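## Task

Find the yellow foam block, which sits on a shelf in one of the storage bays, and move only it onto the desk. Every other object must stay on the shelf, table or counter where it was. The robot must not tip over or be left leaning. The block must rest on the desk by itself, not held there by the robot. At the end, open the gripper and back the robot away.

## Robot and tools

Robot: a Hello Robot Stretch 3 with one arm. It has a two-wheeled base (0.33 m long, 0.34 m wide), a lift that slides up a mast, and a telescoping arm that reaches out to the robot's RIGHT side, ending in a wrist (yaw, pitch, roll) and a gripper. The base cannot drive sideways, so to move the gripper forward or back you drive the base. Turning in place pivots about the wheel-axle midpoint, 0.05 m behind the front edge; a folded, retracted arm sweeps a 0.28 m radius, an unfolded wrist sweeps further. Cameras: head_camera and nav_camera on the head (aimed by head_pan_rad and head_tilt_rad), wrist_camera on the gripper.

Frames: base frame has its origin on the floor between the drive wheels, x forward, y left, z up; hand_pose is reported in it, at the point where closed fingertips meet. Odometry frame is the base frame at scene start; heading is positive to the left, -3.142 to 3.142.

execute_actions takes "actions", a list run in order. Each action may hold "robot" (a command, a list of up to 8 commands run one after another, or {"stop": true}), "steps" (1 to 450 control steps at 30 per second) and "until" (early-exit conditions). {"steps": n} alone just waits. An empty list returns the current state and one image per camera. If any part is invalid or out of range the whole call is rejected and nothing runs.

A command may contain:
- "base": exactly one of {"translate_m": d}, an offset in metres from where the base stands when that command starts, positive forward, |d| at most 1; or {"rotate_rad": d}, an offset turn in radians, positive counter-clockwise seen from above, |d| at most 3.2.
- "joints": absolute targets by name; unnamed joints keep their targets. lift_m 0 to 1.1 (arm height); arm_m 0 to 0.52 (extension); wrist_yaw_rad -1.345 to 4.42 (0 along the arm, positive toward the front, 3.0 folded over the base); wrist_pitch_rad -1.57 to 0.451 (negative tips fingers down); wrist_roll_rad -2.911 to 2.911; gripper_m -0.089 to 0.179 (larger is wider; real tip gap is 0.007 less when nearly shut, 0.025 less when wide); head_pan_rad -3.953 to 1.73 (-1.57 looks along the arm); head_tilt_rad -1.53 to 0.419 (negative looks down).
- "contact_limits": {"arm_m": e}, effort percent 1 to 100 at which the arm halts; lower is gentler.
- in a list, {"pause_s": s} waits up to 15 s.

Motions run concurrently and keep going between calls. A new command overrides at once and discards an older queue. In a list, each entry starts after the previous one finished "done" (or "off_target" for base or gripper); otherwise the rest is dropped. To wait for everything to finish, add "steps": 450 with "until": {"robot": {"status": "ended"}}. You can also test fields, e.g. {"robot": {"lift_m": [">", 0.3]}}, with =, !=, <, <=, >, >=; "any" instead of "robot" fires when any one motion ends.

Base speed is 0.30 m/s and 1.9 rad/s only when stowed (lift_m under 0.30, arm_m under 0.03, wrist_yaw_rad over 2.54); otherwise 0.10 m/s and 0.63 rad/s.

Wrist safety: fold or unfold the wrist only with lift_m 0.32 to 0.95, wrist_pitch_rad -0.4 and roll near 0; after folding the lift may go down to 0.25. If yaw is below -0.4, keep pitch at -0.5 or lower.

Gripping: command gripper_m smaller than the object's width (smaller squeezes harder); to release, open at least 0.02 beyond where the tips touched. The reading and "done" do not prove a grasp; check the images. Over-squeezing lets a stall guard weaken the grip.

Result lines: base_status and joint_status give each motion's state (moving, done, off_target, contact_stop, time_out, stopped, not_commanded, torque_fault); the bracket after base_status shows distance moved versus goal. joint_goals, measured_speeds, motor_effort (percent, peak in brackets, biased and noisy), refusals, queue and queue_left are listed. "refused:", "dropped:" and "replaced:" lines explain rejected goals, abandoned queues, and how a superseded motion ended. "robot.on_its_own" appears when the robot changed a goal itself, a joint is slack or its servo is off, an effort at rest is unusual, or base_tilt has drifted 3 degrees or more. lidar_m lists 12 distances in 30-degree sectors, counter-clockwise from straight ahead, in a plane 0.17 m high. wrist_depth_mm and head_depth_mm give 7x7 median depths in mm. base_odometry counts wheel turns; base_tilt reports lean in degrees.

Contact: arm and lift halt and go slack on firm contact; wrist, head and base do not, and will keep pushing. A wrist servo overloaded for seconds shuts off for 10 s.

Avoid: pushing against rigid things with the gripper above about 0.45 m (tipping), repeat pushes after a contact_stop, driving while the gripper is caught on something, snagging furniture (especially reversing), dropping or slamming objects, disturbing other items. If tilted, reverse the last move in small steps, free the gripper and lower lift_m to about 0.2.

zoom_image: "camera" (head_camera, nav_camera or wrist_camera) and "region" [x0, y0, x1, y1] in pixels from the top-left, at most 504 by 504, for a closer look at the last image.

finished_scene: pass "scene" (the current scene number) once everything has stopped, the object rests on the desk, the gripper is open and the robot has moved away. Its result reports success and gives the next task.

Each tool is called as a command line: name --argument value for each argument, lists and objects as JSON in quotes; but a table of rows of numbers goes row by row, as --pt "numbers of a row", without its own name.

## Session

execute_actions --actions '[]'

Scene clock: 0.00 s.
robot.base_odometry: x=+0.000 y=+0.000 heading=+0.000 (m, m, rad; robot's odometry frame)
robot.turned_by_wheels: +0.000 (rad since the last result)
robot.turned_by_imu: +0.000 (rad since the last result)
robot.base_tilt: forward=-0.4 right=+1.5 (deg)
robot.lidar_m: 1.10 1.12 0.80 0.74 0.75 0.84 0.83 1.03 1.02 2.19 1.80 1.21
robot.head_depth_mm: 1097 1097 1098 1100 1100 1100 1100 / 1053 1065 1059 1057 1066 1054 1094 / 1061 1059 1059 1062 1061 1062 1070 / 1054 1056 1056 1050 1057 1055 1055 / 1045 1044 1044 1044 1044 1048 1045 / 1032 1037 1041 1037 1036 1038 1036 / 1028 1028 1030 1031 1029 1028 1032
robot.base_status: not_commanded
robot.joint_positions: lift_m=+0.432 arm_m=+0.003 wrist_yaw_rad=+3.007 wrist_pitch_rad=-0.555 wrist_roll_rad=-0.020 gripper_m=+0.037 head_pan_rad=-0.019 head_tilt_rad=-0.022
robot.joint_goals: lift_m=+0.432 arm_m=+0.003 wrist_yaw_rad=+3.007 wrist_pitch_rad=-0.555 wrist_roll_rad=-0.020 gripper_m=+0.037 head_pan_rad=-0.019 head_tilt_rad=-0.022
robot.joint_status: lift_m=not_commanded arm_m=not_commanded wrist_yaw_rad=not_commanded wrist_pitch_rad=not_commanded wrist_roll_rad=not_commanded gripper_m=not_commanded head_pan_rad=not_commanded head_tilt_rad=not_commanded
robot.measured_speeds: translate_m=+0.000 rotate_rad=+0.000 lift_m=+0.000 arm_m=+0.000 wrist_yaw_rad=+0.000 wrist_pitch_rad=+0.000 wrist_roll_rad=+0.000 head_pan_rad=+0.000 head_tilt_rad=+0.000
robot: refusals=0 queue=idle queue_left=0
robot.motor_effort: left_wheel=+0 right_wheel=-1 lift_m=+18 arm_m=-1 wrist_yaw_rad=+0 wrist_pitch_rad=+7 wrist_roll_rad=+1 gripper_m=+0 head_pan_rad=-1 head_tilt_rad=+3 (%)
robot.hand_pose: x=+0.0063 y=+0.0556 z=+0.4149 quat_wxyz=(+0.238, +0.685, +0.150, +0.672) (m; robot's base frame)
robot.wrist_depth_mm: 630 - 700 726 761 807 855 / 679 713 761 797 854 903 943 / 756 776 846 878 938 - - / 798 833 845 857 851 845 858 / 706 711 - 712 720 710 703 / 603 611 - 594 627 607 609 / 537 550 - - 529 538 541
pictures: head_camera (sideways: a quarter turn clockwise sets it upright), nav_camera (sideways: a quarter turn counterclockwise sets it upright), wrist_camera
Images, in order (width x height): head_camera 896x504, nav_camera 672x504, wrist_camera 644x364.

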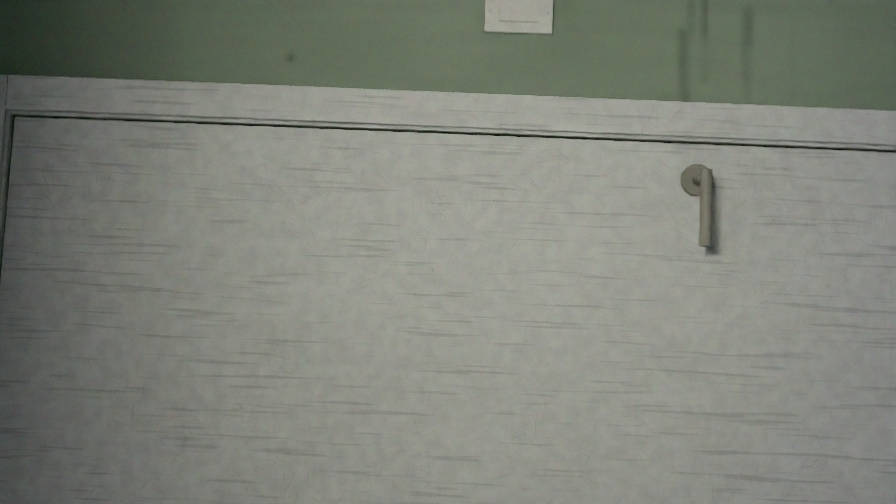

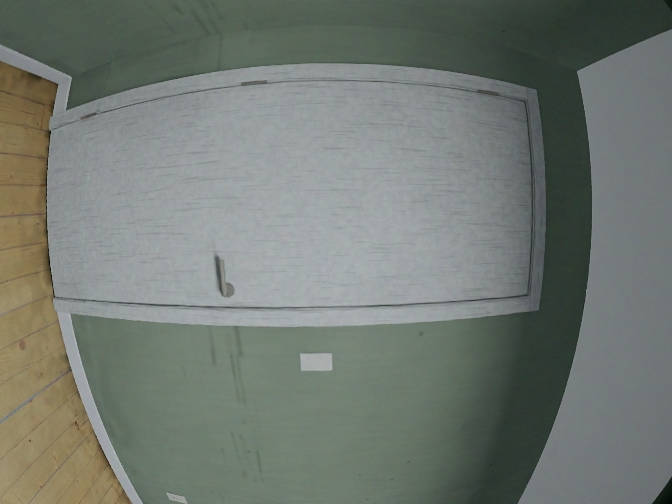

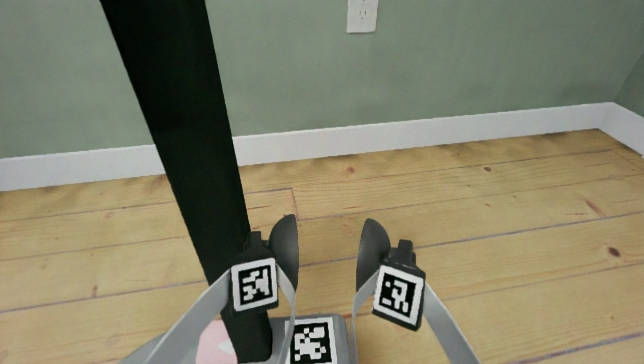

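execute_actions --actions '[{"robot":{"joints":{"head_pan_rad":-1.57,"head_tilt_rad":-0.45,"lift_m":0.27}},"steps":450,"until":{"robot":{"status":"ended"}}}]'

Scene clock: 5.80 s.
robot.base_odometry: x=+0.000 y=+0.000 heading=+0.000 (m, m, rad; robot's odometry frame)
robot.turned_by_wheels: +0.000 (rad since the last result)
robot.turned_by_imu: -0.001 (rad since the last result)
robot.base_tilt: forward=-0.4 right=+1.4 (deg)
robot.lidar_m: 1.10 1.12 0.80 0.74 0.75 0.84 0.83 1.03 1.02 2.19 1.80 1.21
robot.head_depth_mm: 3343 2154 2140 2231 2253 1714 1375 / 3432 3746 - 3192 2218 1695 1371 / 3462 3729 3864 3170 2224 1698 1377 / 3467 3662 3899 3193 2207 1692 1383 / 3457 3669 3973 3127 2212 1685 1368 / 3438 3605 3995 3081 2188 1684 1364 / 3362 3525 2687 2812 2186 1677 1362
robot.base_status: not_commanded
robot.joint_positions: lift_m=+0.270 arm_m=+0.003 wrist_yaw_rad=+3.007 wrist_pitch_rad=-0.555 wrist_roll_rad=-0.020 gripper_m=+0.037 head_pan_rad=-1.563 head_tilt_rad=-0.444
robot.joint_goals: lift_m=+0.270 arm_m=+0.003 wrist_yaw_rad=+3.007 wrist_pitch_rad=-0.555 wrist_roll_rad=-0.020 gripper_m=+0.037 head_pan_rad=-1.570 head_tilt_rad=-0.450
robot.joint_status: lift_m=done arm_m=not_commanded wrist_yaw_rad=not_commanded wrist_pitch_rad=not_commanded wrist_roll_rad=not_commanded gripper_m=not_commanded head_pan_rad=done head_tilt_rad=done
robot.measured_speeds: translate_m=+0.000 rotate_rad=+0.000 lift_m=+0.000 arm_m=+0.000 wrist_yaw_rad=+0.000 wrist_pitch_rad=+0.000 wrist_roll_rad=+0.000 head_pan_rad=+0.000 head_tilt_rad=+0.000
robot: refusals=0 queue=done queue_left=0
robot.motor_effort: left_wheel=-1(1) right_wheel=-1(0) lift_m=+17(19) arm_m=-1(1) wrist_yaw_rad=+0(0) wrist_pitch_rad=+7(7) wrist_roll_rad=+0(0) gripper_m=+0(0) head_pan_rad=-4(49) head_tilt_rad=-3(26) (%)
robot.hand_pose: x=+0.0063 y=+0.0556 z=+0.2533 quat_wxyz=(+0.238, +0.685, +0.150, +0.672) (m; robot's base frame)
robot.wrist_depth_mm: 626 - 702 718 758 807 851 / 683 709 764 795 822 867 916 / 718 733 746 753 744 765 745 / 600 596 596 601 601 602 608 / 495 519 - 539 511 509 510 / 445 - - - 444 433 434 / - - - - 376 379 382
pictures: head_camera (sideways: a quarter turn clockwise sets it upright), nav_camera (sideways: a quarter turn counterclockwise sets it upright), wrist_camera
Images, in order (width x height): head_camera 896x504, nav_camera 672x504, wrist_camera 644x364.

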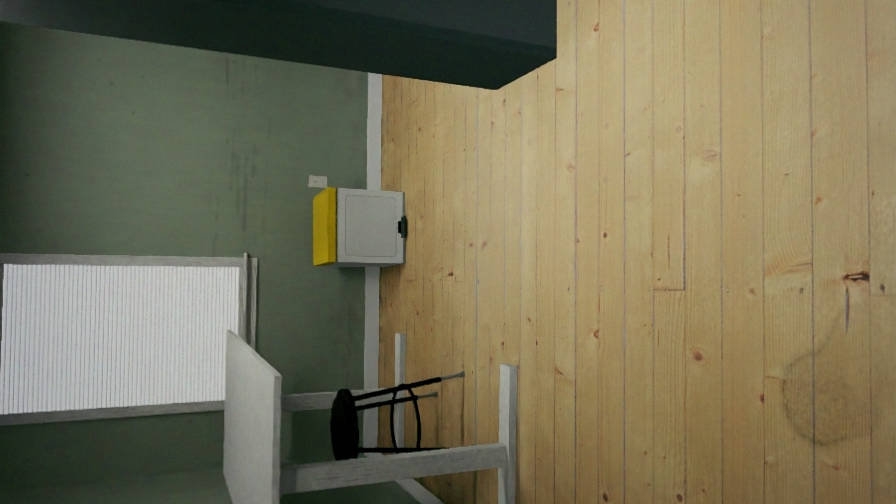

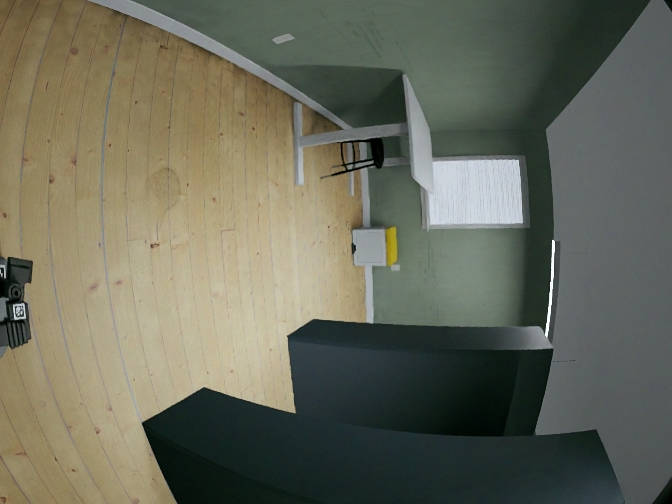

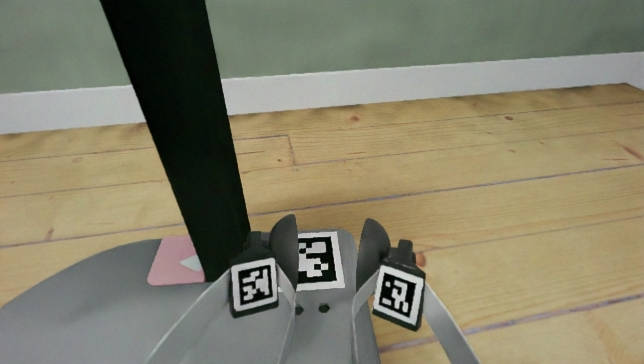

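execute_actions --actions '[{"robot":[{"base":{"rotate_rad":-1.57}},{"base":{"translate_m":1.0}}],"steps":450,"until":{"robot":{"status":"ended"}}}]'

Scene clock: 26.23 s.
robot.base_odometry: x=+0.001 y=-1.000 heading=-1.570 (m, m, rad; robot's odometry frame)
robot.turned_by_wheels: -1.570 (rad since the last result)
robot.turned_by_imu: -1.574 (rad since the last result)
robot.base_tilt: forward=-0.4 right=+1.4 (deg)
robot.lidar_m: 2.55 1.52 1.30 1.21 1.23 1.55 1.73 1.44 0.74 0.69 1.61 1.24
robot.head_depth_mm: 557 601 649 707 774 859 1015 / 558 600 647 705 776 857 960 / 556 600 648 706 774 856 957 / 555 597 646 703 771 855 958 / 556 595 646 702 769 853 971 / 2098 2296 2488 2680 2191 1674 1373 / 2164 2331 2520 2687 2198 1685 1362
robot.base_status: done (translate_m +1.0000 of +1.0000)
robot.joint_positions: lift_m=+0.270 arm_m=+0.003 wrist_yaw_rad=+3.007 wrist_pitch_rad=-0.555 wrist_roll_rad=-0.020 gripper_m=+0.037 head_pan_rad=-1.563 head_tilt_rad=-0.445
robot.joint_goals: lift_m=+0.270 arm_m=+0.003 wrist_yaw_rad=+3.007 wrist_pitch_rad=-0.555 wrist_roll_rad=-0.020 gripper_m=+0.037 head_pan_rad=-1.570 head_tilt_rad=-0.450
robot.joint_status: lift_m=done arm_m=not_commanded wrist_yaw_rad=not_commanded wrist_pitch_rad=not_commanded wrist_roll_rad=not_commanded gripper_m=not_commanded head_pan_rad=done head_tilt_rad=done
robot.measured_speeds: translate_m=+0.000 rotate_rad=+0.000 lift_m=+0.000 arm_m=+0.000 wrist_yaw_rad=+0.000 wrist_pitch_rad=+0.000 wrist_roll_rad=+0.000 head_pan_rad=+0.000 head_tilt_rad=+0.000
robot: refusals=0 queue=done queue_left=0
robot.motor_effort: left_wheel=+1(9) right_wheel=-3(10) lift_m=+17(17) arm_m=-1(1) wrist_yaw_rad=+0(0) wrist_pitch_rad=+7(8) wrist_roll_rad=+0(0) gripper_m=+0(0) head_pan_rad=-4(4) head_tilt_rad=-1(2) (%)
robot.hand_pose: x=+0.0063 y=+0.0555 z=+0.2532 quat_wxyz=(+0.238, +0.685, +0.150, +0.672) (m; robot's base frame)
robot.wrist_depth_mm: - - - - - - - / - - - - - - - / 736 743 738 749 742 749 754 / 601 595 596 600 606 600 602 / 505 517 - 534 510 505 508 / 442 - - - 449 433 435 / - - - - 374 381 380
pictures: head_camera (sideways: a quarter turn clockwise sets it upright), nav_camera (sideways: a quarter turn counterclockwise sets it upright), wrist_camera
Images, in order (width x height): head_camera 896x504, nav_camera 672x504, wrist_camera 644x364.

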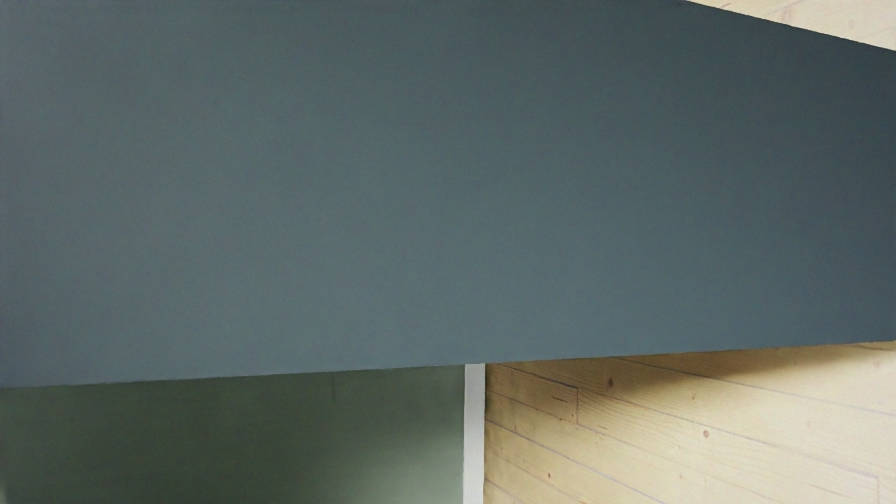

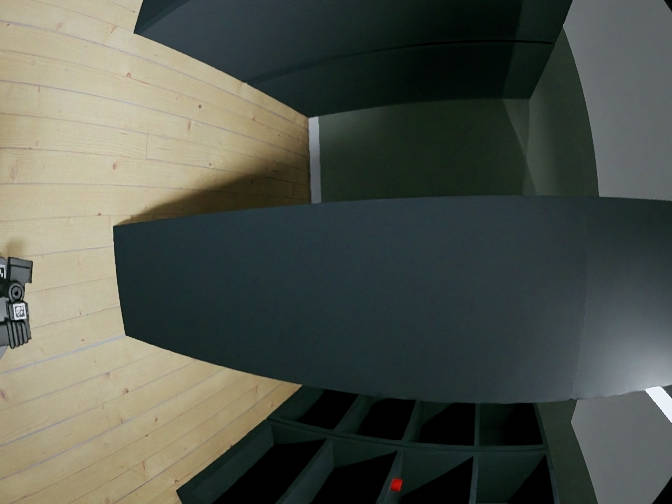

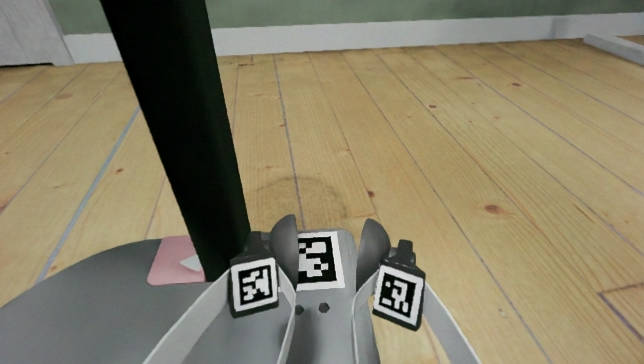

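execute_actions --actions '[{"robot":{"base":{"translate_m":0.75},"joints":{"head_pan_rad":-2.0}},"steps":450,"until":{"robot":{"status":"ended"}}}]'

Scene clock: 37.03 s.
robot.base_odometry: x=+0.002 y=-1.750 heading=-1.570 (m, m, rad; robot's odometry frame)
robot.turned_by_wheels: +0.000 (rad since the last result)
robot.turned_by_imu: -0.002 (rad since the last result)
robot.base_tilt: forward=-0.4 right=+1.5 (deg)
robot.lidar_m: 1.81 1.22 1.00 1.28 1.30 1.67 2.48 0.98 0.89 1.68 0.68 0.81
robot.head_depth_mm: 1033 1404 1138 893 977 1092 1281 / 1380 1598 1379 1705 1316 1507 1265 / 1412 1577 1538 1789 1513 1593 1377 / 1369 1515 1599 1766 1924 1692 1374 / 2148 2292 2482 2500 2092 1684 1368 / 2128 2278 2450 2616 2183 1685 1367 / 2072 2209 2389 2543 2184 1678 1365
robot.base_status: done (translate_m +0.7500 of +0.7500)
robot.joint_positions: lift_m=+0.270 arm_m=+0.003 wrist_yaw_rad=+3.007 wrist_pitch_rad=-0.555 wrist_roll_rad=-0.020 gripper_m=+0.037 head_pan_rad=-1.993 head_tilt_rad=-0.445
robot.joint_goals: lift_m=+0.270 arm_m=+0.003 wrist_yaw_rad=+3.007 wrist_pitch_rad=-0.555 wrist_roll_rad=-0.020 gripper_m=+0.037 head_pan_rad=-2.000 head_tilt_rad=-0.450
robot.joint_status: lift_m=done arm_m=not_commanded wrist_yaw_rad=not_commanded wrist_pitch_rad=not_commanded wrist_roll_rad=not_commanded gripper_m=not_commanded head_pan_rad=done head_tilt_rad=done
robot.measured_speeds: translate_m=+0.000 rotate_rad=+0.000 lift_m=+0.000 arm_m=+0.000 wrist_yaw_rad=+0.000 wrist_pitch_rad=+0.000 wrist_roll_rad=+0.000 head_pan_rad=+0.000 head_tilt_rad=+0.000
robot: refusals=0 queue=done queue_left=0
robot.motor_effort: left_wheel=+2(9) right_wheel=-2(6) lift_m=+17(17) arm_m=-1(1) wrist_yaw_rad=+0(0) wrist_pitch_rad=+8(8) wrist_roll_rad=+0(0) gripper_m=-1(1) head_pan_rad=-4(35) head_tilt_rad=-1(2) (%)
robot.hand_pose: x=+0.0063 y=+0.0555 z=+0.2532 quat_wxyz=(+0.238, +0.685, +0.150, +0.672) (m; robot's base frame)
robot.wrist_depth_mm: - - - - - - - / - - - - - 933 - / 749 742 749 749 742 727 749 / 599 600 603 599 608 607 604 / 504 520 - 539 517 509 506 / 445 - - - 448 435 434 / - - - - 376 381 381
pictures: head_camera (sideways: a quarter turn clockwise sets it upright), nav_camera (sideways: a quarter turn counterclockwise sets it upright), wrist_camera
Images, in order (width x height): head_camera 896x504, nav_camera 672x504, wrist_camera 644x364.

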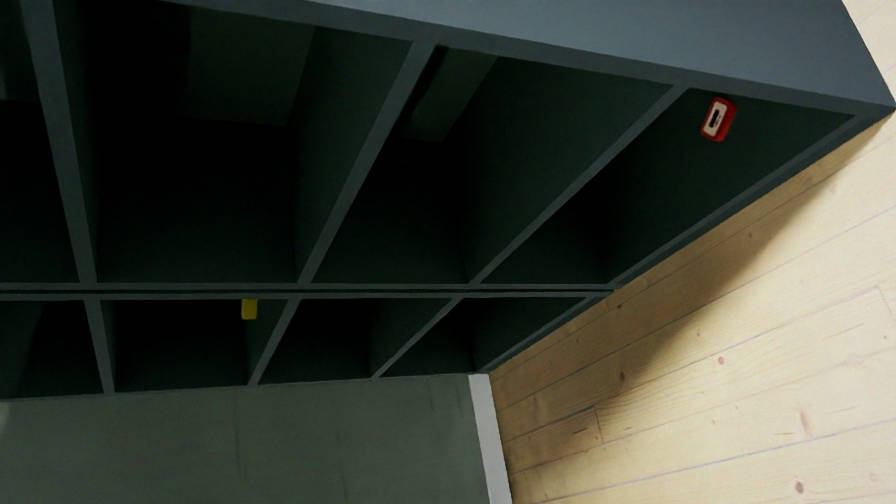

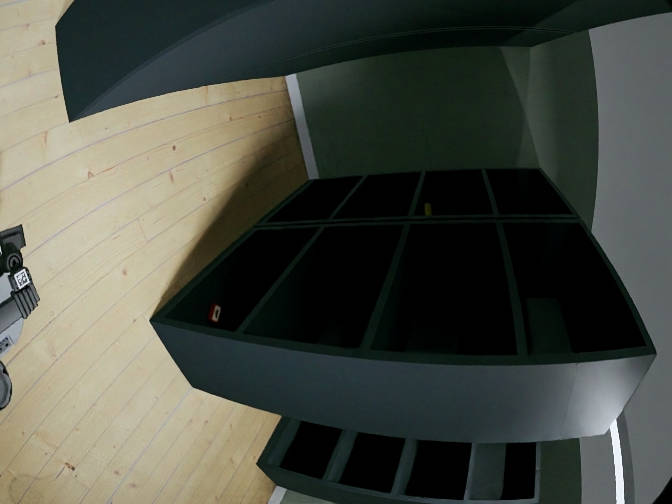

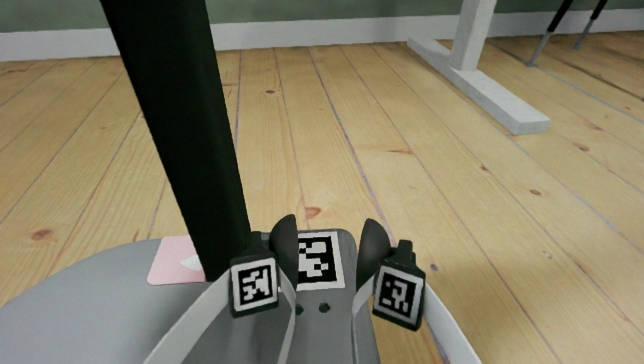

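execute_actions --actions '[{"robot":[{"base":{"translate_m":-0.05}},{"base":{"rotate_rad":-1.57},"joints":{"head_pan_rad":-1.0}},{"base":{"translate_m":0.95}}],"steps":450,"until":{"robot":{"status":"ended"}}}]'

Scene clock: 60.50 s.
robot.base_odometry: x=-0.948 y=-1.702 heading=-3.140 (m, m, rad; robot's odometry frame)
robot.turned_by_wheels: -1.570 (rad since the last result)
robot.turned_by_imu: -1.574 (rad since the last result)
robot.base_tilt: forward=-0.5 right=+1.5 (deg)
robot.lidar_m: 1.55 0.62 0.43 0.40 0.41 1.89 2.22 2.26 0.58 0.84 0.87 0.76
robot.head_depth_mm: 793 848 907 775 564 1008 819 / 831 901 962 770 615 1007 814 / 870 950 1018 766 1154 1008 815 / 835 937 1008 761 1170 1001 857 / 741 804 864 757 1017 1000 1186 / 652 706 750 768 865 934 1053 / 601 651 709 780 903 1054 1281
robot.base_status: done (translate_m +0.9500 of +0.9500)
robot.joint_positions: lift_m=+0.270 arm_m=+0.003 wrist_yaw_rad=+3.007 wrist_pitch_rad=-0.556 wrist_roll_rad=-0.020 gripper_m=+0.037 head_pan_rad=-1.007 head_tilt_rad=-0.445
robot.joint_goals: lift_m=+0.270 arm_m=+0.003 wrist_yaw_rad=+3.007 wrist_pitch_rad=-0.556 wrist_roll_rad=-0.020 gripper_m=+0.037 head_pan_rad=-1.000 head_tilt_rad=-0.450
robot.joint_status: lift_m=done arm_m=not_commanded wrist_yaw_rad=not_commanded wrist_pitch_rad=not_commanded wrist_roll_rad=not_commanded gripper_m=not_commanded head_pan_rad=done head_tilt_rad=done
robot.measured_speeds: translate_m=+0.000 rotate_rad=+0.000 lift_m=+0.000 arm_m=+0.000 wrist_yaw_rad=+0.000 wrist_pitch_rad=+0.000 wrist_roll_rad=+0.000 head_pan_rad=+0.000 head_tilt_rad=+0.000
robot: refusals=0 queue=done queue_left=0
robot.motor_effort: left_wheel=+1(10) right_wheel=-3(9) lift_m=+16(17) arm_m=-1(1) wrist_yaw_rad=+0(0) wrist_pitch_rad=+7(8) wrist_roll_rad=+0(0) gripper_m=+0(0) head_pan_rad=+4(49) head_tilt_rad=-1(2) (%)
robot.hand_pose: x=+0.0063 y=+0.0555 z=+0.2532 quat_wxyz=(+0.238, +0.685, +0.150, +0.672) (m; robot's base frame)
robot.wrist_depth_mm: 368 - 397 412 427 450 466 / 404 412 439 453 478 498 526 / 677 454 486 506 535 570 601 / 573 514 548 559 575 603 602 / 499 522 - 540 512 505 502 / 442 - - - 448 438 436 / - - - - 375 381 382
pictures: head_camera (sideways: a quarter turn clockwise sets it upright), nav_camera (sideways: a quarter turn counterclockwise sets it upright), wrist_camera
Images, in order (width x height): head_camera 896x504, nav_camera 672x504, wrist_camera 644x364.

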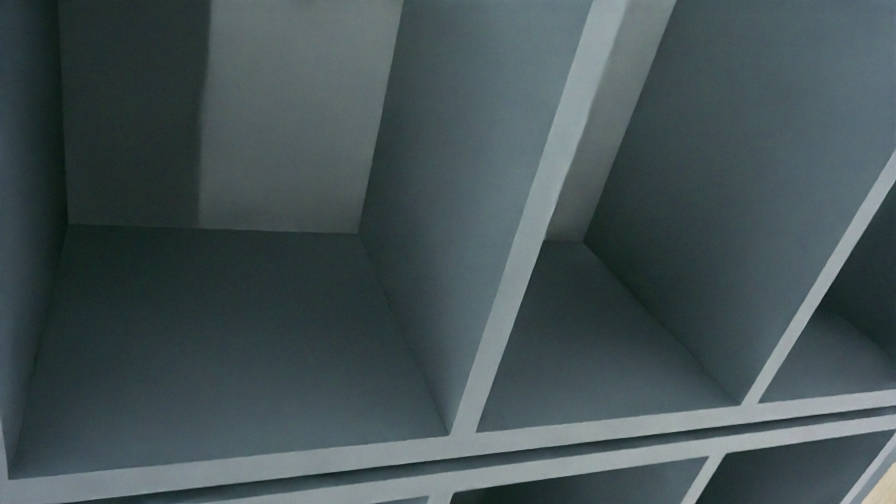

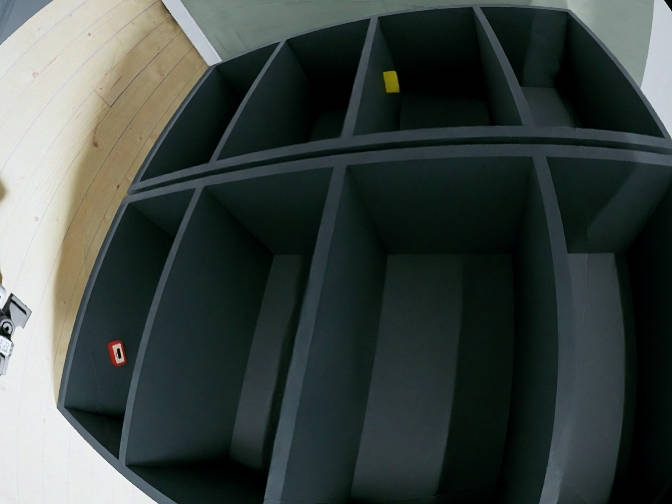

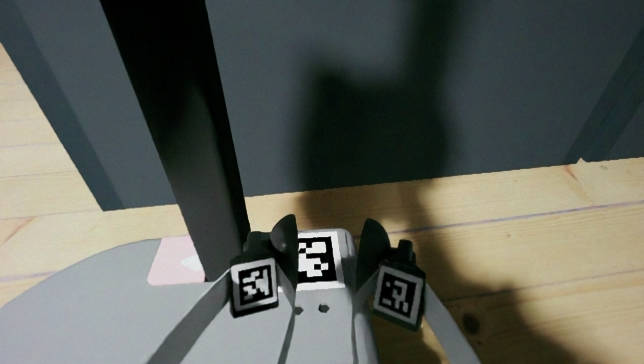

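execute_actions --actions '[{"robot":[{"base":{"translate_m":0.9},"joints":{"head_pan_rad":-1.57,"head_tilt_rad":-0.6}},{"joints":{"lift_m":0.9,"wrist_pitch_rad":-0.4}},{"joints":{"wrist_yaw_rad":0,"gripper_m":0.15}}],"steps":450,"until":{"robot":{"status":"ended"}}}]'

Scene clock: 79.60 s.
robot.base_odometry: x=-1.848 y=-1.703 heading=-3.140 (m, m, rad; robot's odometry frame)
robot.turned_by_wheels: +0.000 (rad since the last result)
robot.turned_by_imu: -0.003 (rad since the last result)
robot.base_tilt: forward=-0.5 right=+1.4 (deg)
robot.lidar_m: 0.66 0.67 0.50 0.47 0.48 0.62 2.77 1.25 0.50 0.70 0.92 0.70
robot.head_depth_mm: 708 706 698 571 645 642 - / 731 807 823 568 990 852 - / 732 804 818 566 1051 - - / 730 806 814 565 1046 877 946 / 733 808 813 564 1040 873 791 / 731 805 809 562 1039 873 787 / 734 807 804 561 1037 874 785
robot.base_status: done (translate_m +0.9000 of +0.9000)
robot.joint_positions: lift_m=+0.900 arm_m=+0.003 wrist_yaw_rad=+0.002 wrist_pitch_rad=-0.420 wrist_roll_rad=-0.020 gripper_m=+0.150 head_pan_rad=-1.563 head_tilt_rad=-0.593
robot.joint_goals: lift_m=+0.900 arm_m=+0.003 wrist_yaw_rad=+0.000 wrist_pitch_rad=-0.400 wrist_roll_rad=-0.020 gripper_m=+0.150 head_pan_rad=-1.570 head_tilt_rad=-0.600
robot.joint_status: lift_m=done arm_m=not_commanded wrist_yaw_rad=done wrist_pitch_rad=done wrist_roll_rad=not_commanded gripper_m=done head_pan_rad=done head_tilt_rad=done
robot.measured_speeds: translate_m=+0.000 rotate_rad=+0.000 lift_m=+0.000 arm_m=+0.000 wrist_yaw_rad=+0.000 wrist_pitch_rad=+0.000 wrist_roll_rad=+0.000 head_pan_rad=+0.000 head_tilt_rad=+0.000
robot: refusals=0 queue=done queue_left=0
robot.motor_effort: left_wheel=+1(9) right_wheel=-2(6) lift_m=+21(22) arm_m=-1(1) wrist_yaw_rad=-1(2) wrist_pitch_rad=+12(12) wrist_roll_rad=+1(0) gripper_m=+0(82) head_pan_rad=-4(40) head_tilt_rad=-3(14) (%)
robot.hand_pose: x=-0.0210 y=-0.3718 z=+0.9122 quat_wxyz=(+0.699, +0.150, -0.684, -0.145) (m; robot's base frame)
robot.wrist_depth_mm: 341 350 363 382 399 288 207 / 193 194 194 195 197 199 200 / 676 679 689 679 464 271 215 / 722 733 743 756 588 307 242 / 707 774 729 738 588 288 268 / 606 - 611 620 577 - 305 / 517 518 518 521 513 362 531
pictures: head_camera (sideways: a quarter turn clockwise sets it upright), nav_camera (sideways: a quarter turn counterclockwise sets it upright), wrist_camera
Images, in order (width x height): head_camera 896x504, nav_camera 672x504, wrist_camera 644x364.

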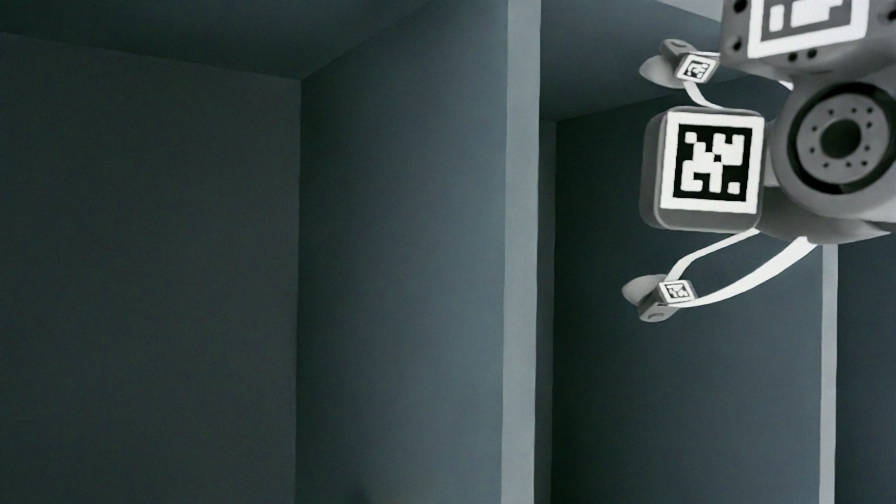

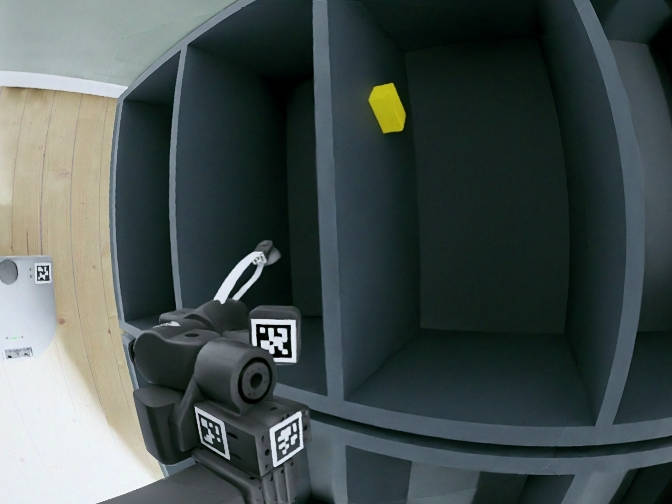

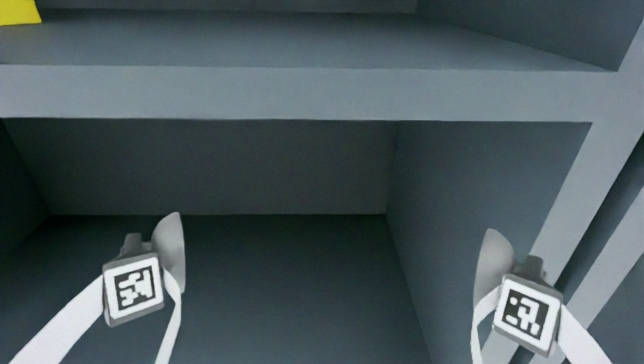

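execute_actions --actions '[{"robot":{"base":{"translate_m":0.35},"joints":{"lift_m":0.95,"wrist_pitch_rad":-0.05}},"steps":450,"until":{"robot":{"status":"ended"}}}]'

Scene clock: 89.63 s.
robot.base_odometry: x=-2.198 y=-1.704 heading=-3.140 (m, m, rad; robot's odometry frame)
robot.turned_by_wheels: +0.000 (rad since the last result)
robot.turned_by_imu: -0.001 (rad since the last result)
robot.base_tilt: forward=-0.4 right=+1.5 (deg)
robot.lidar_m: 0.31 0.32 0.41 0.50 0.51 0.65 1.51 0.72 0.76 0.87 0.48 0.33
robot.head_depth_mm: 707 779 824 597 1023 - - / 709 781 822 569 - - - / 709 780 820 568 - - - / 710 781 814 567 985 864 771 / 711 780 811 576 983 875 770 / 710 782 805 561 979 872 769 / 701 760 733 560 749 805 751
robot.base_status: done (translate_m +0.3500 of +0.3500)
robot.joint_positions: lift_m=+0.950 arm_m=+0.003 wrist_yaw_rad=+0.002 wrist_pitch_rad=-0.072 wrist_roll_rad=-0.020 gripper_m=+0.150 head_pan_rad=-1.563 head_tilt_rad=-0.593
robot.joint_goals: lift_m=+0.950 arm_m=+0.003 wrist_yaw_rad=+0.000 wrist_pitch_rad=-0.050 wrist_roll_rad=-0.020 gripper_m=+0.150 head_pan_rad=-1.570 head_tilt_rad=-0.600
robot.joint_status: lift_m=done arm_m=not_commanded wrist_yaw_rad=done wrist_pitch_rad=done wrist_roll_rad=not_commanded gripper_m=done head_pan_rad=done head_tilt_rad=done
robot.measured_speeds: translate_m=+0.000 rotate_rad=+0.000 lift_m=+0.000 arm_m=+0.000 wrist_yaw_rad=+0.000 wrist_pitch_rad=+0.000 wrist_roll_rad=+0.000 head_pan_rad=+0.000 head_tilt_rad=+0.000
robot: refusals=0 queue=done queue_left=0
robot.motor_effort: left_wheel=+1(6) right_wheel=-3(5) lift_m=+20(22) arm_m=-1(1) wrist_yaw_rad=-1(1) wrist_pitch_rad=+13(13) wrist_roll_rad=+0(0) gripper_m=+0(0) head_pan_rad=-4(4) head_tilt_rad=-2(2) (%)
robot.hand_pose: x=-0.0210 y=-0.4015 z=+1.0461 quat_wxyz=(+0.714, +0.027, -0.699, -0.025) (m; robot's base frame)
robot.wrist_depth_mm: 376 544 574 574 584 588 580 / 372 549 592 598 596 606 587 / 372 554 604 611 624 620 587 / 375 499 583 547 634 635 549 / 324 356 340 343 362 378 382 / 232 - 240 245 249 - 261 / 195 195 198 200 202 204 208
pictures: head_camera (sideways: a quarter turn clockwise sets it upright), nav_camera (sideways: a quarter turn counterclockwise sets it upright), wrist_camera
Images, in order (width x height): head_camera 896x504, nav_camera 672x504, wrist_camera 644x364.

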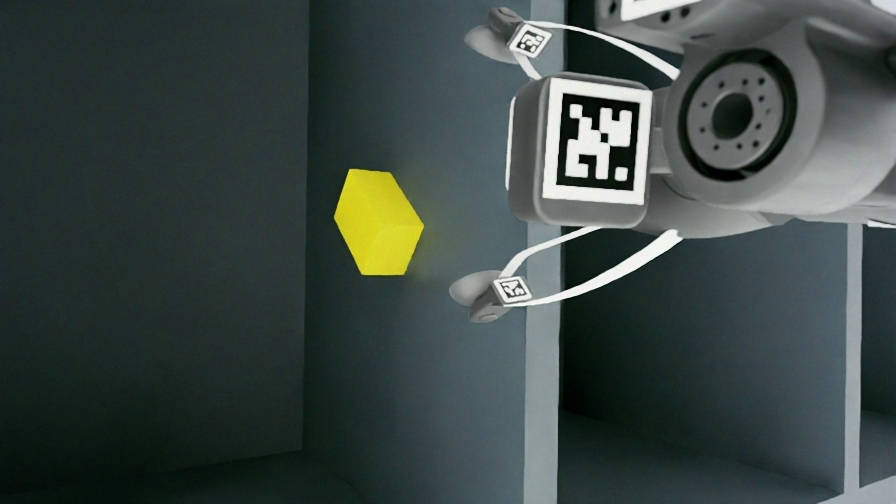

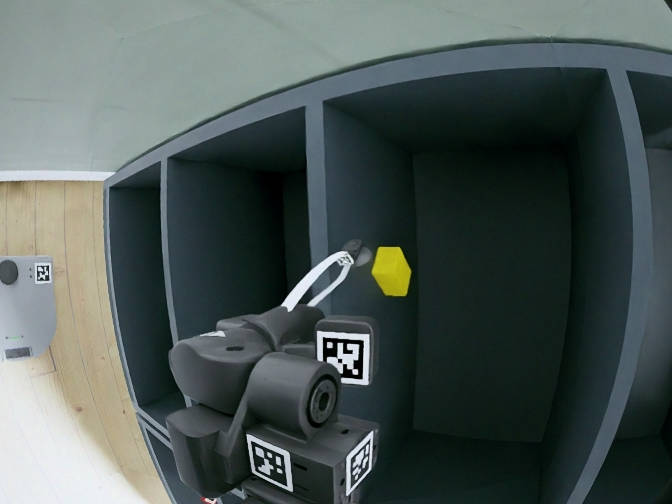

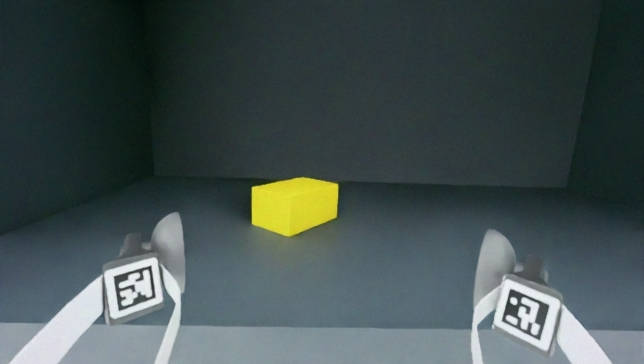

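execute_actions --actions '[{"robot":{"base":{"translate_m":0.12},"joints":{"arm_m":0.12,"wrist_yaw_rad":-0.38,"wrist_pitch_rad":-0.15}},"steps":450,"until":{"robot":{"status":"ended"}}}]'

Scene clock: 100.90 s.
robot.base_odometry: x=-2.318 y=-1.704 heading=-3.140 (m, m, rad; robot's odometry frame)
robot.turned_by_wheels: +0.000 (rad since the last result)
robot.turned_by_imu: -0.001 (rad since the last result)
robot.base_tilt: forward=-0.4 right=+1.5 (deg)
robot.lidar_m: 0.19 0.20 0.26 0.51 0.51 0.67 1.54 0.81 0.92 0.79 0.30 0.21
robot.head_depth_mm: 700 770 814 - - - 756 / 701 771 818 - - - 756 / 702 771 816 620 - 835 755 / 702 771 814 566 983 877 752 / 702 773 812 563 958 875 748 / 622 629 638 539 544 664 729 / 415 420 424 445 489 556 598
robot.base_status: done (translate_m +0.1200 of +0.1200)
robot.joint_positions: lift_m=+0.950 arm_m=+0.120 wrist_yaw_rad=-0.379 wrist_pitch_rad=-0.165 wrist_roll_rad=-0.020 gripper_m=+0.150 head_pan_rad=-1.563 head_tilt_rad=-0.593
robot.joint_goals: lift_m=+0.950 arm_m=+0.120 wrist_yaw_rad=-0.380 wrist_pitch_rad=-0.150 wrist_roll_rad=-0.020 gripper_m=+0.150 head_pan_rad=-1.570 head_tilt_rad=-0.600
robot.joint_status: lift_m=done arm_m=done wrist_yaw_rad=done wrist_pitch_rad=done wrist_roll_rad=not_commanded gripper_m=done head_pan_rad=done head_tilt_rad=done
robot.measured_speeds: translate_m=+0.000 rotate_rad=+0.000 lift_m=+0.000 arm_m=+0.000 wrist_yaw_rad=+0.000 wrist_pitch_rad=+0.000 wrist_roll_rad=+0.000 head_pan_rad=+0.000 head_tilt_rad=+0.000
robot: refusals=0 queue=done queue_left=0
robot.motor_effort: left_wheel=+1(5) right_wheel=-3(4) lift_m=+21(20) arm_m=+3(3) wrist_yaw_rad=+0(2) wrist_pitch_rad=+9(12) wrist_roll_rad=+0(1) gripper_m=+0(0) head_pan_rad=-4(4) head_tilt_rad=-3(3) (%)
robot.hand_pose: x=-0.1134 y=-0.4958 z=+1.0227 quat_wxyz=(+0.688, -0.073, -0.696, -0.191) (m; robot's base frame)
robot.wrist_depth_mm: 379 411 450 503 566 600 489 / 389 420 466 524 593 626 494 / 405 442 490 553 625 631 504 / 366 376 245 364 411 424 444 / 247 268 236 260 269 278 281 / 191 - 192 196 199 - 206 / - 151 154 156 158 153 169
pictures: head_camera (sideways: a quarter turn clockwise sets it upright), nav_camera (sideways: a quarter turn counterclockwise sets it upright), wrist_camera
Images, in order (width x height): head_camera 896x504, nav_camera 672x504, wrist_camera 644x364.

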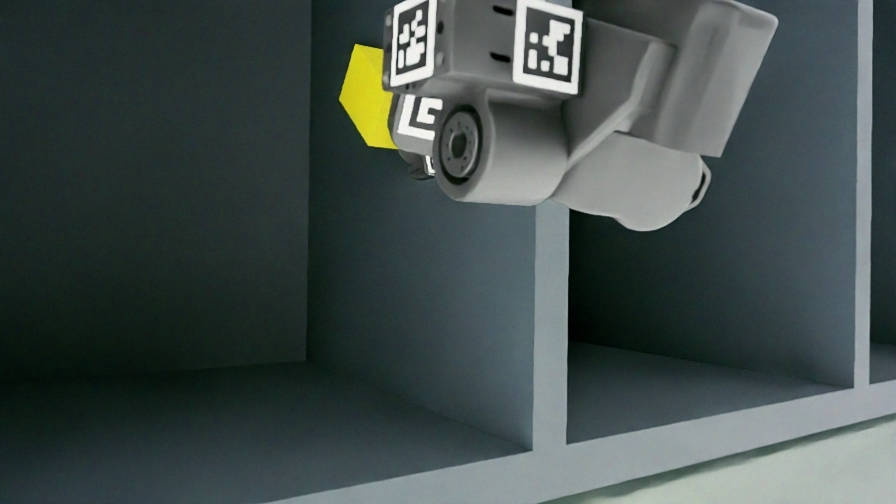

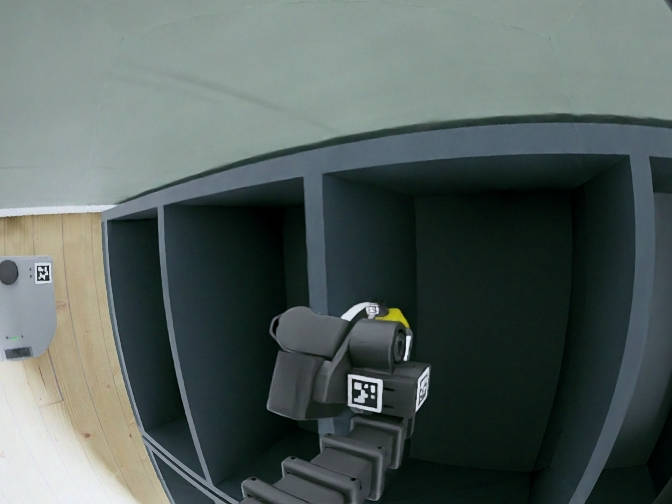

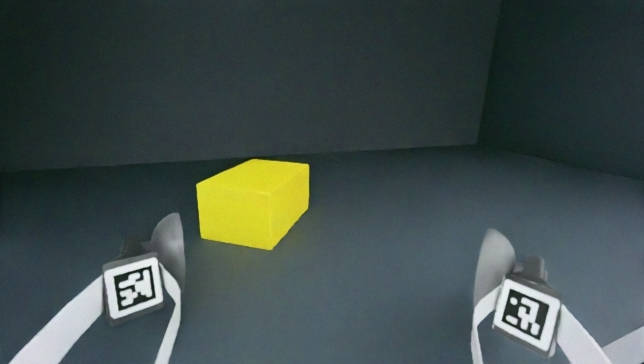

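execute_actions --actions '[{"robot":{"base":{"translate_m":0.012},"joints":{"arm_m":0.24,"wrist_pitch_rad":-0.19}},"steps":450,"until":{"robot":{"status":"ended"}}}]'

Scene clock: 117.83 s.
robot.base_odometry: x=-2.330 y=-1.704 heading=-3.140 (m, m, rad; robot's odometry frame)
robot.turned_by_wheels: +0.000 (rad since the last result)
robot.turned_by_imu: -0.001 (rad since the last result)
robot.base_tilt: forward=-0.4 right=+1.5 (deg)
robot.lidar_m: 0.18 0.18 0.24 0.51 0.52 0.67 1.55 0.82 0.92 0.72 0.28 0.19
robot.head_depth_mm: 700 771 829 547 986 879 756 / 700 772 831 - 1016 881 756 / 699 772 819 - 987 879 756 / 701 770 813 566 987 877 750 / 702 771 809 564 874 873 752 / 567 576 583 536 509 610 708 / 380 384 392 434 487 543 561
robot.base_status: done (translate_m +0.0120 of +0.0120)
robot.joint_positions: lift_m=+0.950 arm_m=+0.240 wrist_yaw_rad=-0.379 wrist_pitch_rad=-0.205 wrist_roll_rad=-0.020 gripper_m=+0.150 head_pan_rad=-1.563 head_tilt_rad=-0.593
robot.joint_goals: lift_m=+0.950 arm_m=+0.240 wrist_yaw_rad=-0.380 wrist_pitch_rad=-0.190 wrist_roll_rad=-0.020 gripper_m=+0.150 head_pan_rad=-1.570 head_tilt_rad=-0.600
robot.joint_status: lift_m=done arm_m=done wrist_yaw_rad=done wrist_pitch_rad=done wrist_roll_rad=not_commanded gripper_m=done head_pan_rad=done head_tilt_rad=done
robot.measured_speeds: translate_m=+0.000 rotate_rad=+0.000 lift_m=+0.000 arm_m=+0.000 wrist_yaw_rad=+0.000 wrist_pitch_rad=+0.000 wrist_roll_rad=+0.000 head_pan_rad=+0.000 head_tilt_rad=+0.000
robot: refusals=0 queue=done queue_left=0
robot.motor_effort: left_wheel=+2(6) right_wheel=-3(5) lift_m=+20(21) arm_m=+3(3) wrist_yaw_rad=-1(1) wrist_pitch_rad=+9(9) wrist_roll_rad=+1(0) gripper_m=+0(0) head_pan_rad=-4(4) head_tilt_rad=-3(4) (%)
robot.hand_pose: x=-0.1125 y=-0.6131 z=+1.0129 quat_wxyz=(+0.684, -0.059, -0.697, -0.204) (m; robot's base frame)
robot.wrist_depth_mm: 290 312 342 381 429 495 488 / 300 325 360 404 452 527 496 / 312 339 377 425 481 547 503 / 316 324 332 344 349 361 373 / 222 238 215 142 237 246 247 / 175 - 138 124 181 - 186 / - 140 140 133 146 142 149
pictures: head_camera (sideways: a quarter turn clockwise sets it upright), nav_camera (sideways: a quarter turn counterclockwise sets it upright), wrist_camera
Images, in order (width x height): head_camera 896x504, nav_camera 672x504, wrist_camera 644x364.

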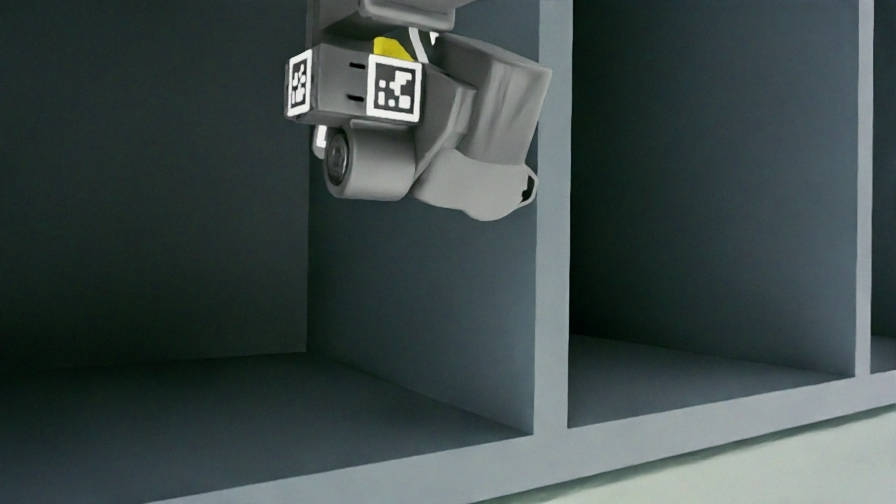

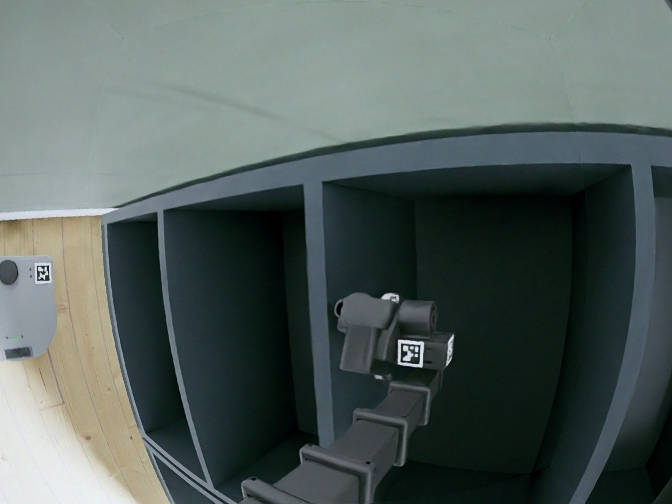

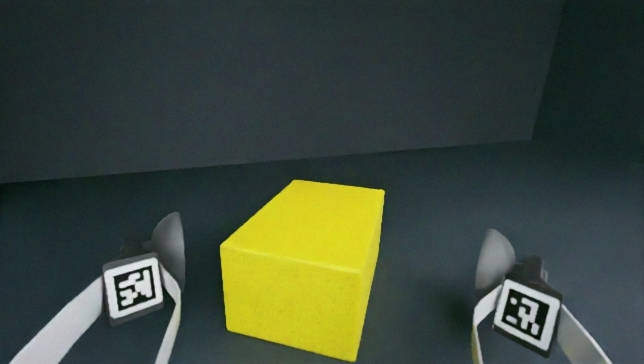

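execute_actions --actions '[{"robot":[{"joints":{"arm_m":0.265,"lift_m":0.94}},{"joints":{"gripper_m":0.0}},{"joints":{"lift_m":0.98}}],"steps":450,"until":{"robot":{"status":"ended"}}}]'

Scene clock: 127.00 s.
robot.base_odometry: x=-2.330 y=-1.704 heading=-3.140 (m, m, rad; robot's odometry frame)
robot.turned_by_wheels: +0.000 (rad since the last result)
robot.turned_by_imu: -0.001 (rad since the last result)
robot.base_tilt: forward=-0.4 right=+1.5 (deg)
robot.lidar_m: 0.18 0.19 0.24 0.51 0.52 0.67 1.54 0.82 0.92 0.72 0.28 0.19
robot.head_depth_mm: 698 762 - 548 991 878 758 / 702 763 - 522 989 877 755 / 702 771 814 520 987 873 753 / 703 770 814 566 981 873 756 / 701 770 809 563 871 872 751 / 567 576 585 536 509 609 708 / 380 384 391 435 487 543 561
robot.base_status: done (translate_m +0.0120 of +0.0120)
robot.joint_positions: lift_m=+0.980 arm_m=+0.265 wrist_yaw_rad=-0.379 wrist_pitch_rad=-0.208 wrist_roll_rad=-0.020 gripper_m=+0.005 head_pan_rad=-1.563 head_tilt_rad=-0.593
robot.joint_goals: lift_m=+0.980 arm_m=+0.265 wrist_yaw_rad=-0.380 wrist_pitch_rad=-0.190 wrist_roll_rad=-0.020 gripper_m=+0.004 head_pan_rad=-1.570 head_tilt_rad=-0.600
robot.joint_status: lift_m=done arm_m=done wrist_yaw_rad=done wrist_pitch_rad=done wrist_roll_rad=not_commanded gripper_m=done head_pan_rad=done head_tilt_rad=done
robot.measured_speeds: translate_m=+0.000 rotate_rad=+0.000 lift_m=+0.000 arm_m=+0.000 wrist_yaw_rad=+0.000 wrist_pitch_rad=+0.000 wrist_roll_rad=+0.000 head_pan_rad=+0.000 head_tilt_rad=+0.000
robot: refusals=0 queue=done queue_left=0
robot.motor_effort: left_wheel=+2(2) right_wheel=-3(4) lift_m=+21(21) arm_m=+3(5) wrist_yaw_rad=+0(1) wrist_pitch_rad=+10(11) wrist_roll_rad=+0(1) gripper_m=-33(100) head_pan_rad=-3(4) head_tilt_rad=-2(2) (%)
robot.hand_pose: x=-0.1124 y=-0.6380 z=+1.0422 quat_wxyz=(+0.684, -0.058, -0.698, -0.205) (m; robot's base frame)
robot.wrist_depth_mm: 271 292 322 359 403 460 490 / 282 304 338 376 425 492 493 / 293 318 353 399 451 529 504 / 306 333 365 398 436 446 458 / 278 282 305 132 156 303 308 / 214 221 107 104 100 230 233 / 175 176 165 106 169 185 186
pictures: head_camera (sideways: a quarter turn clockwise sets it upright), nav_camera (sideways: a quarter turn counterclockwise sets it upright), wrist_camera
Images, in order (width x height): head_camera 896x504, nav_camera 672x504, wrist_camera 644x364.

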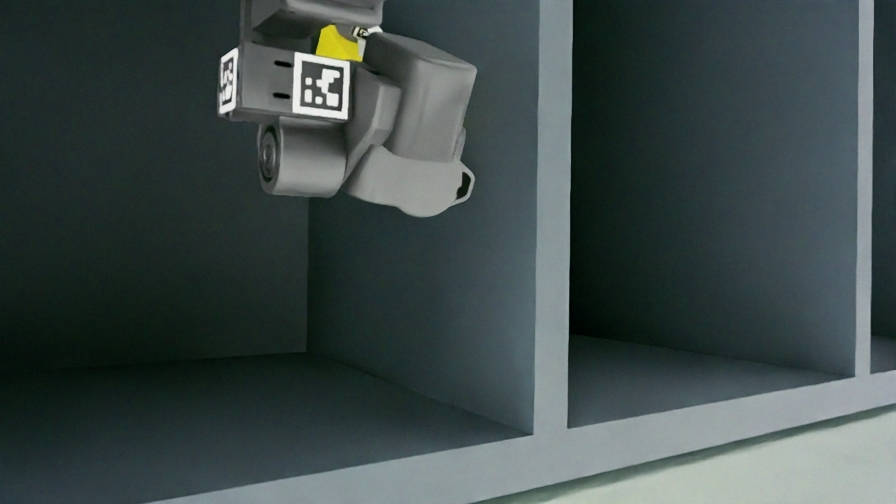

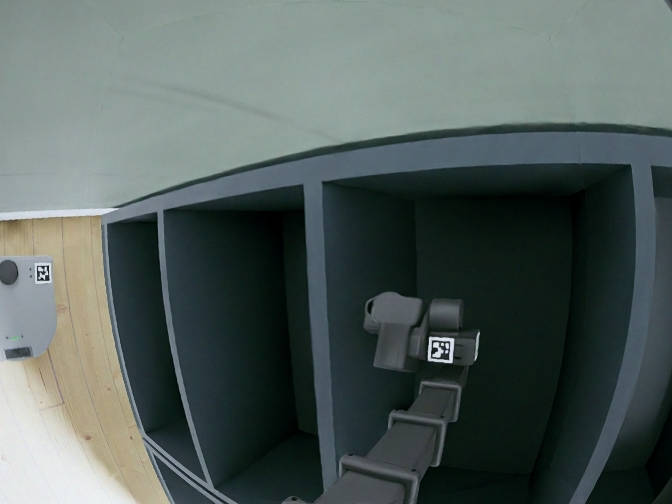

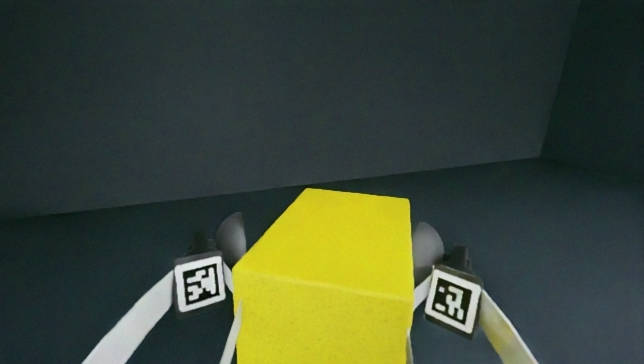

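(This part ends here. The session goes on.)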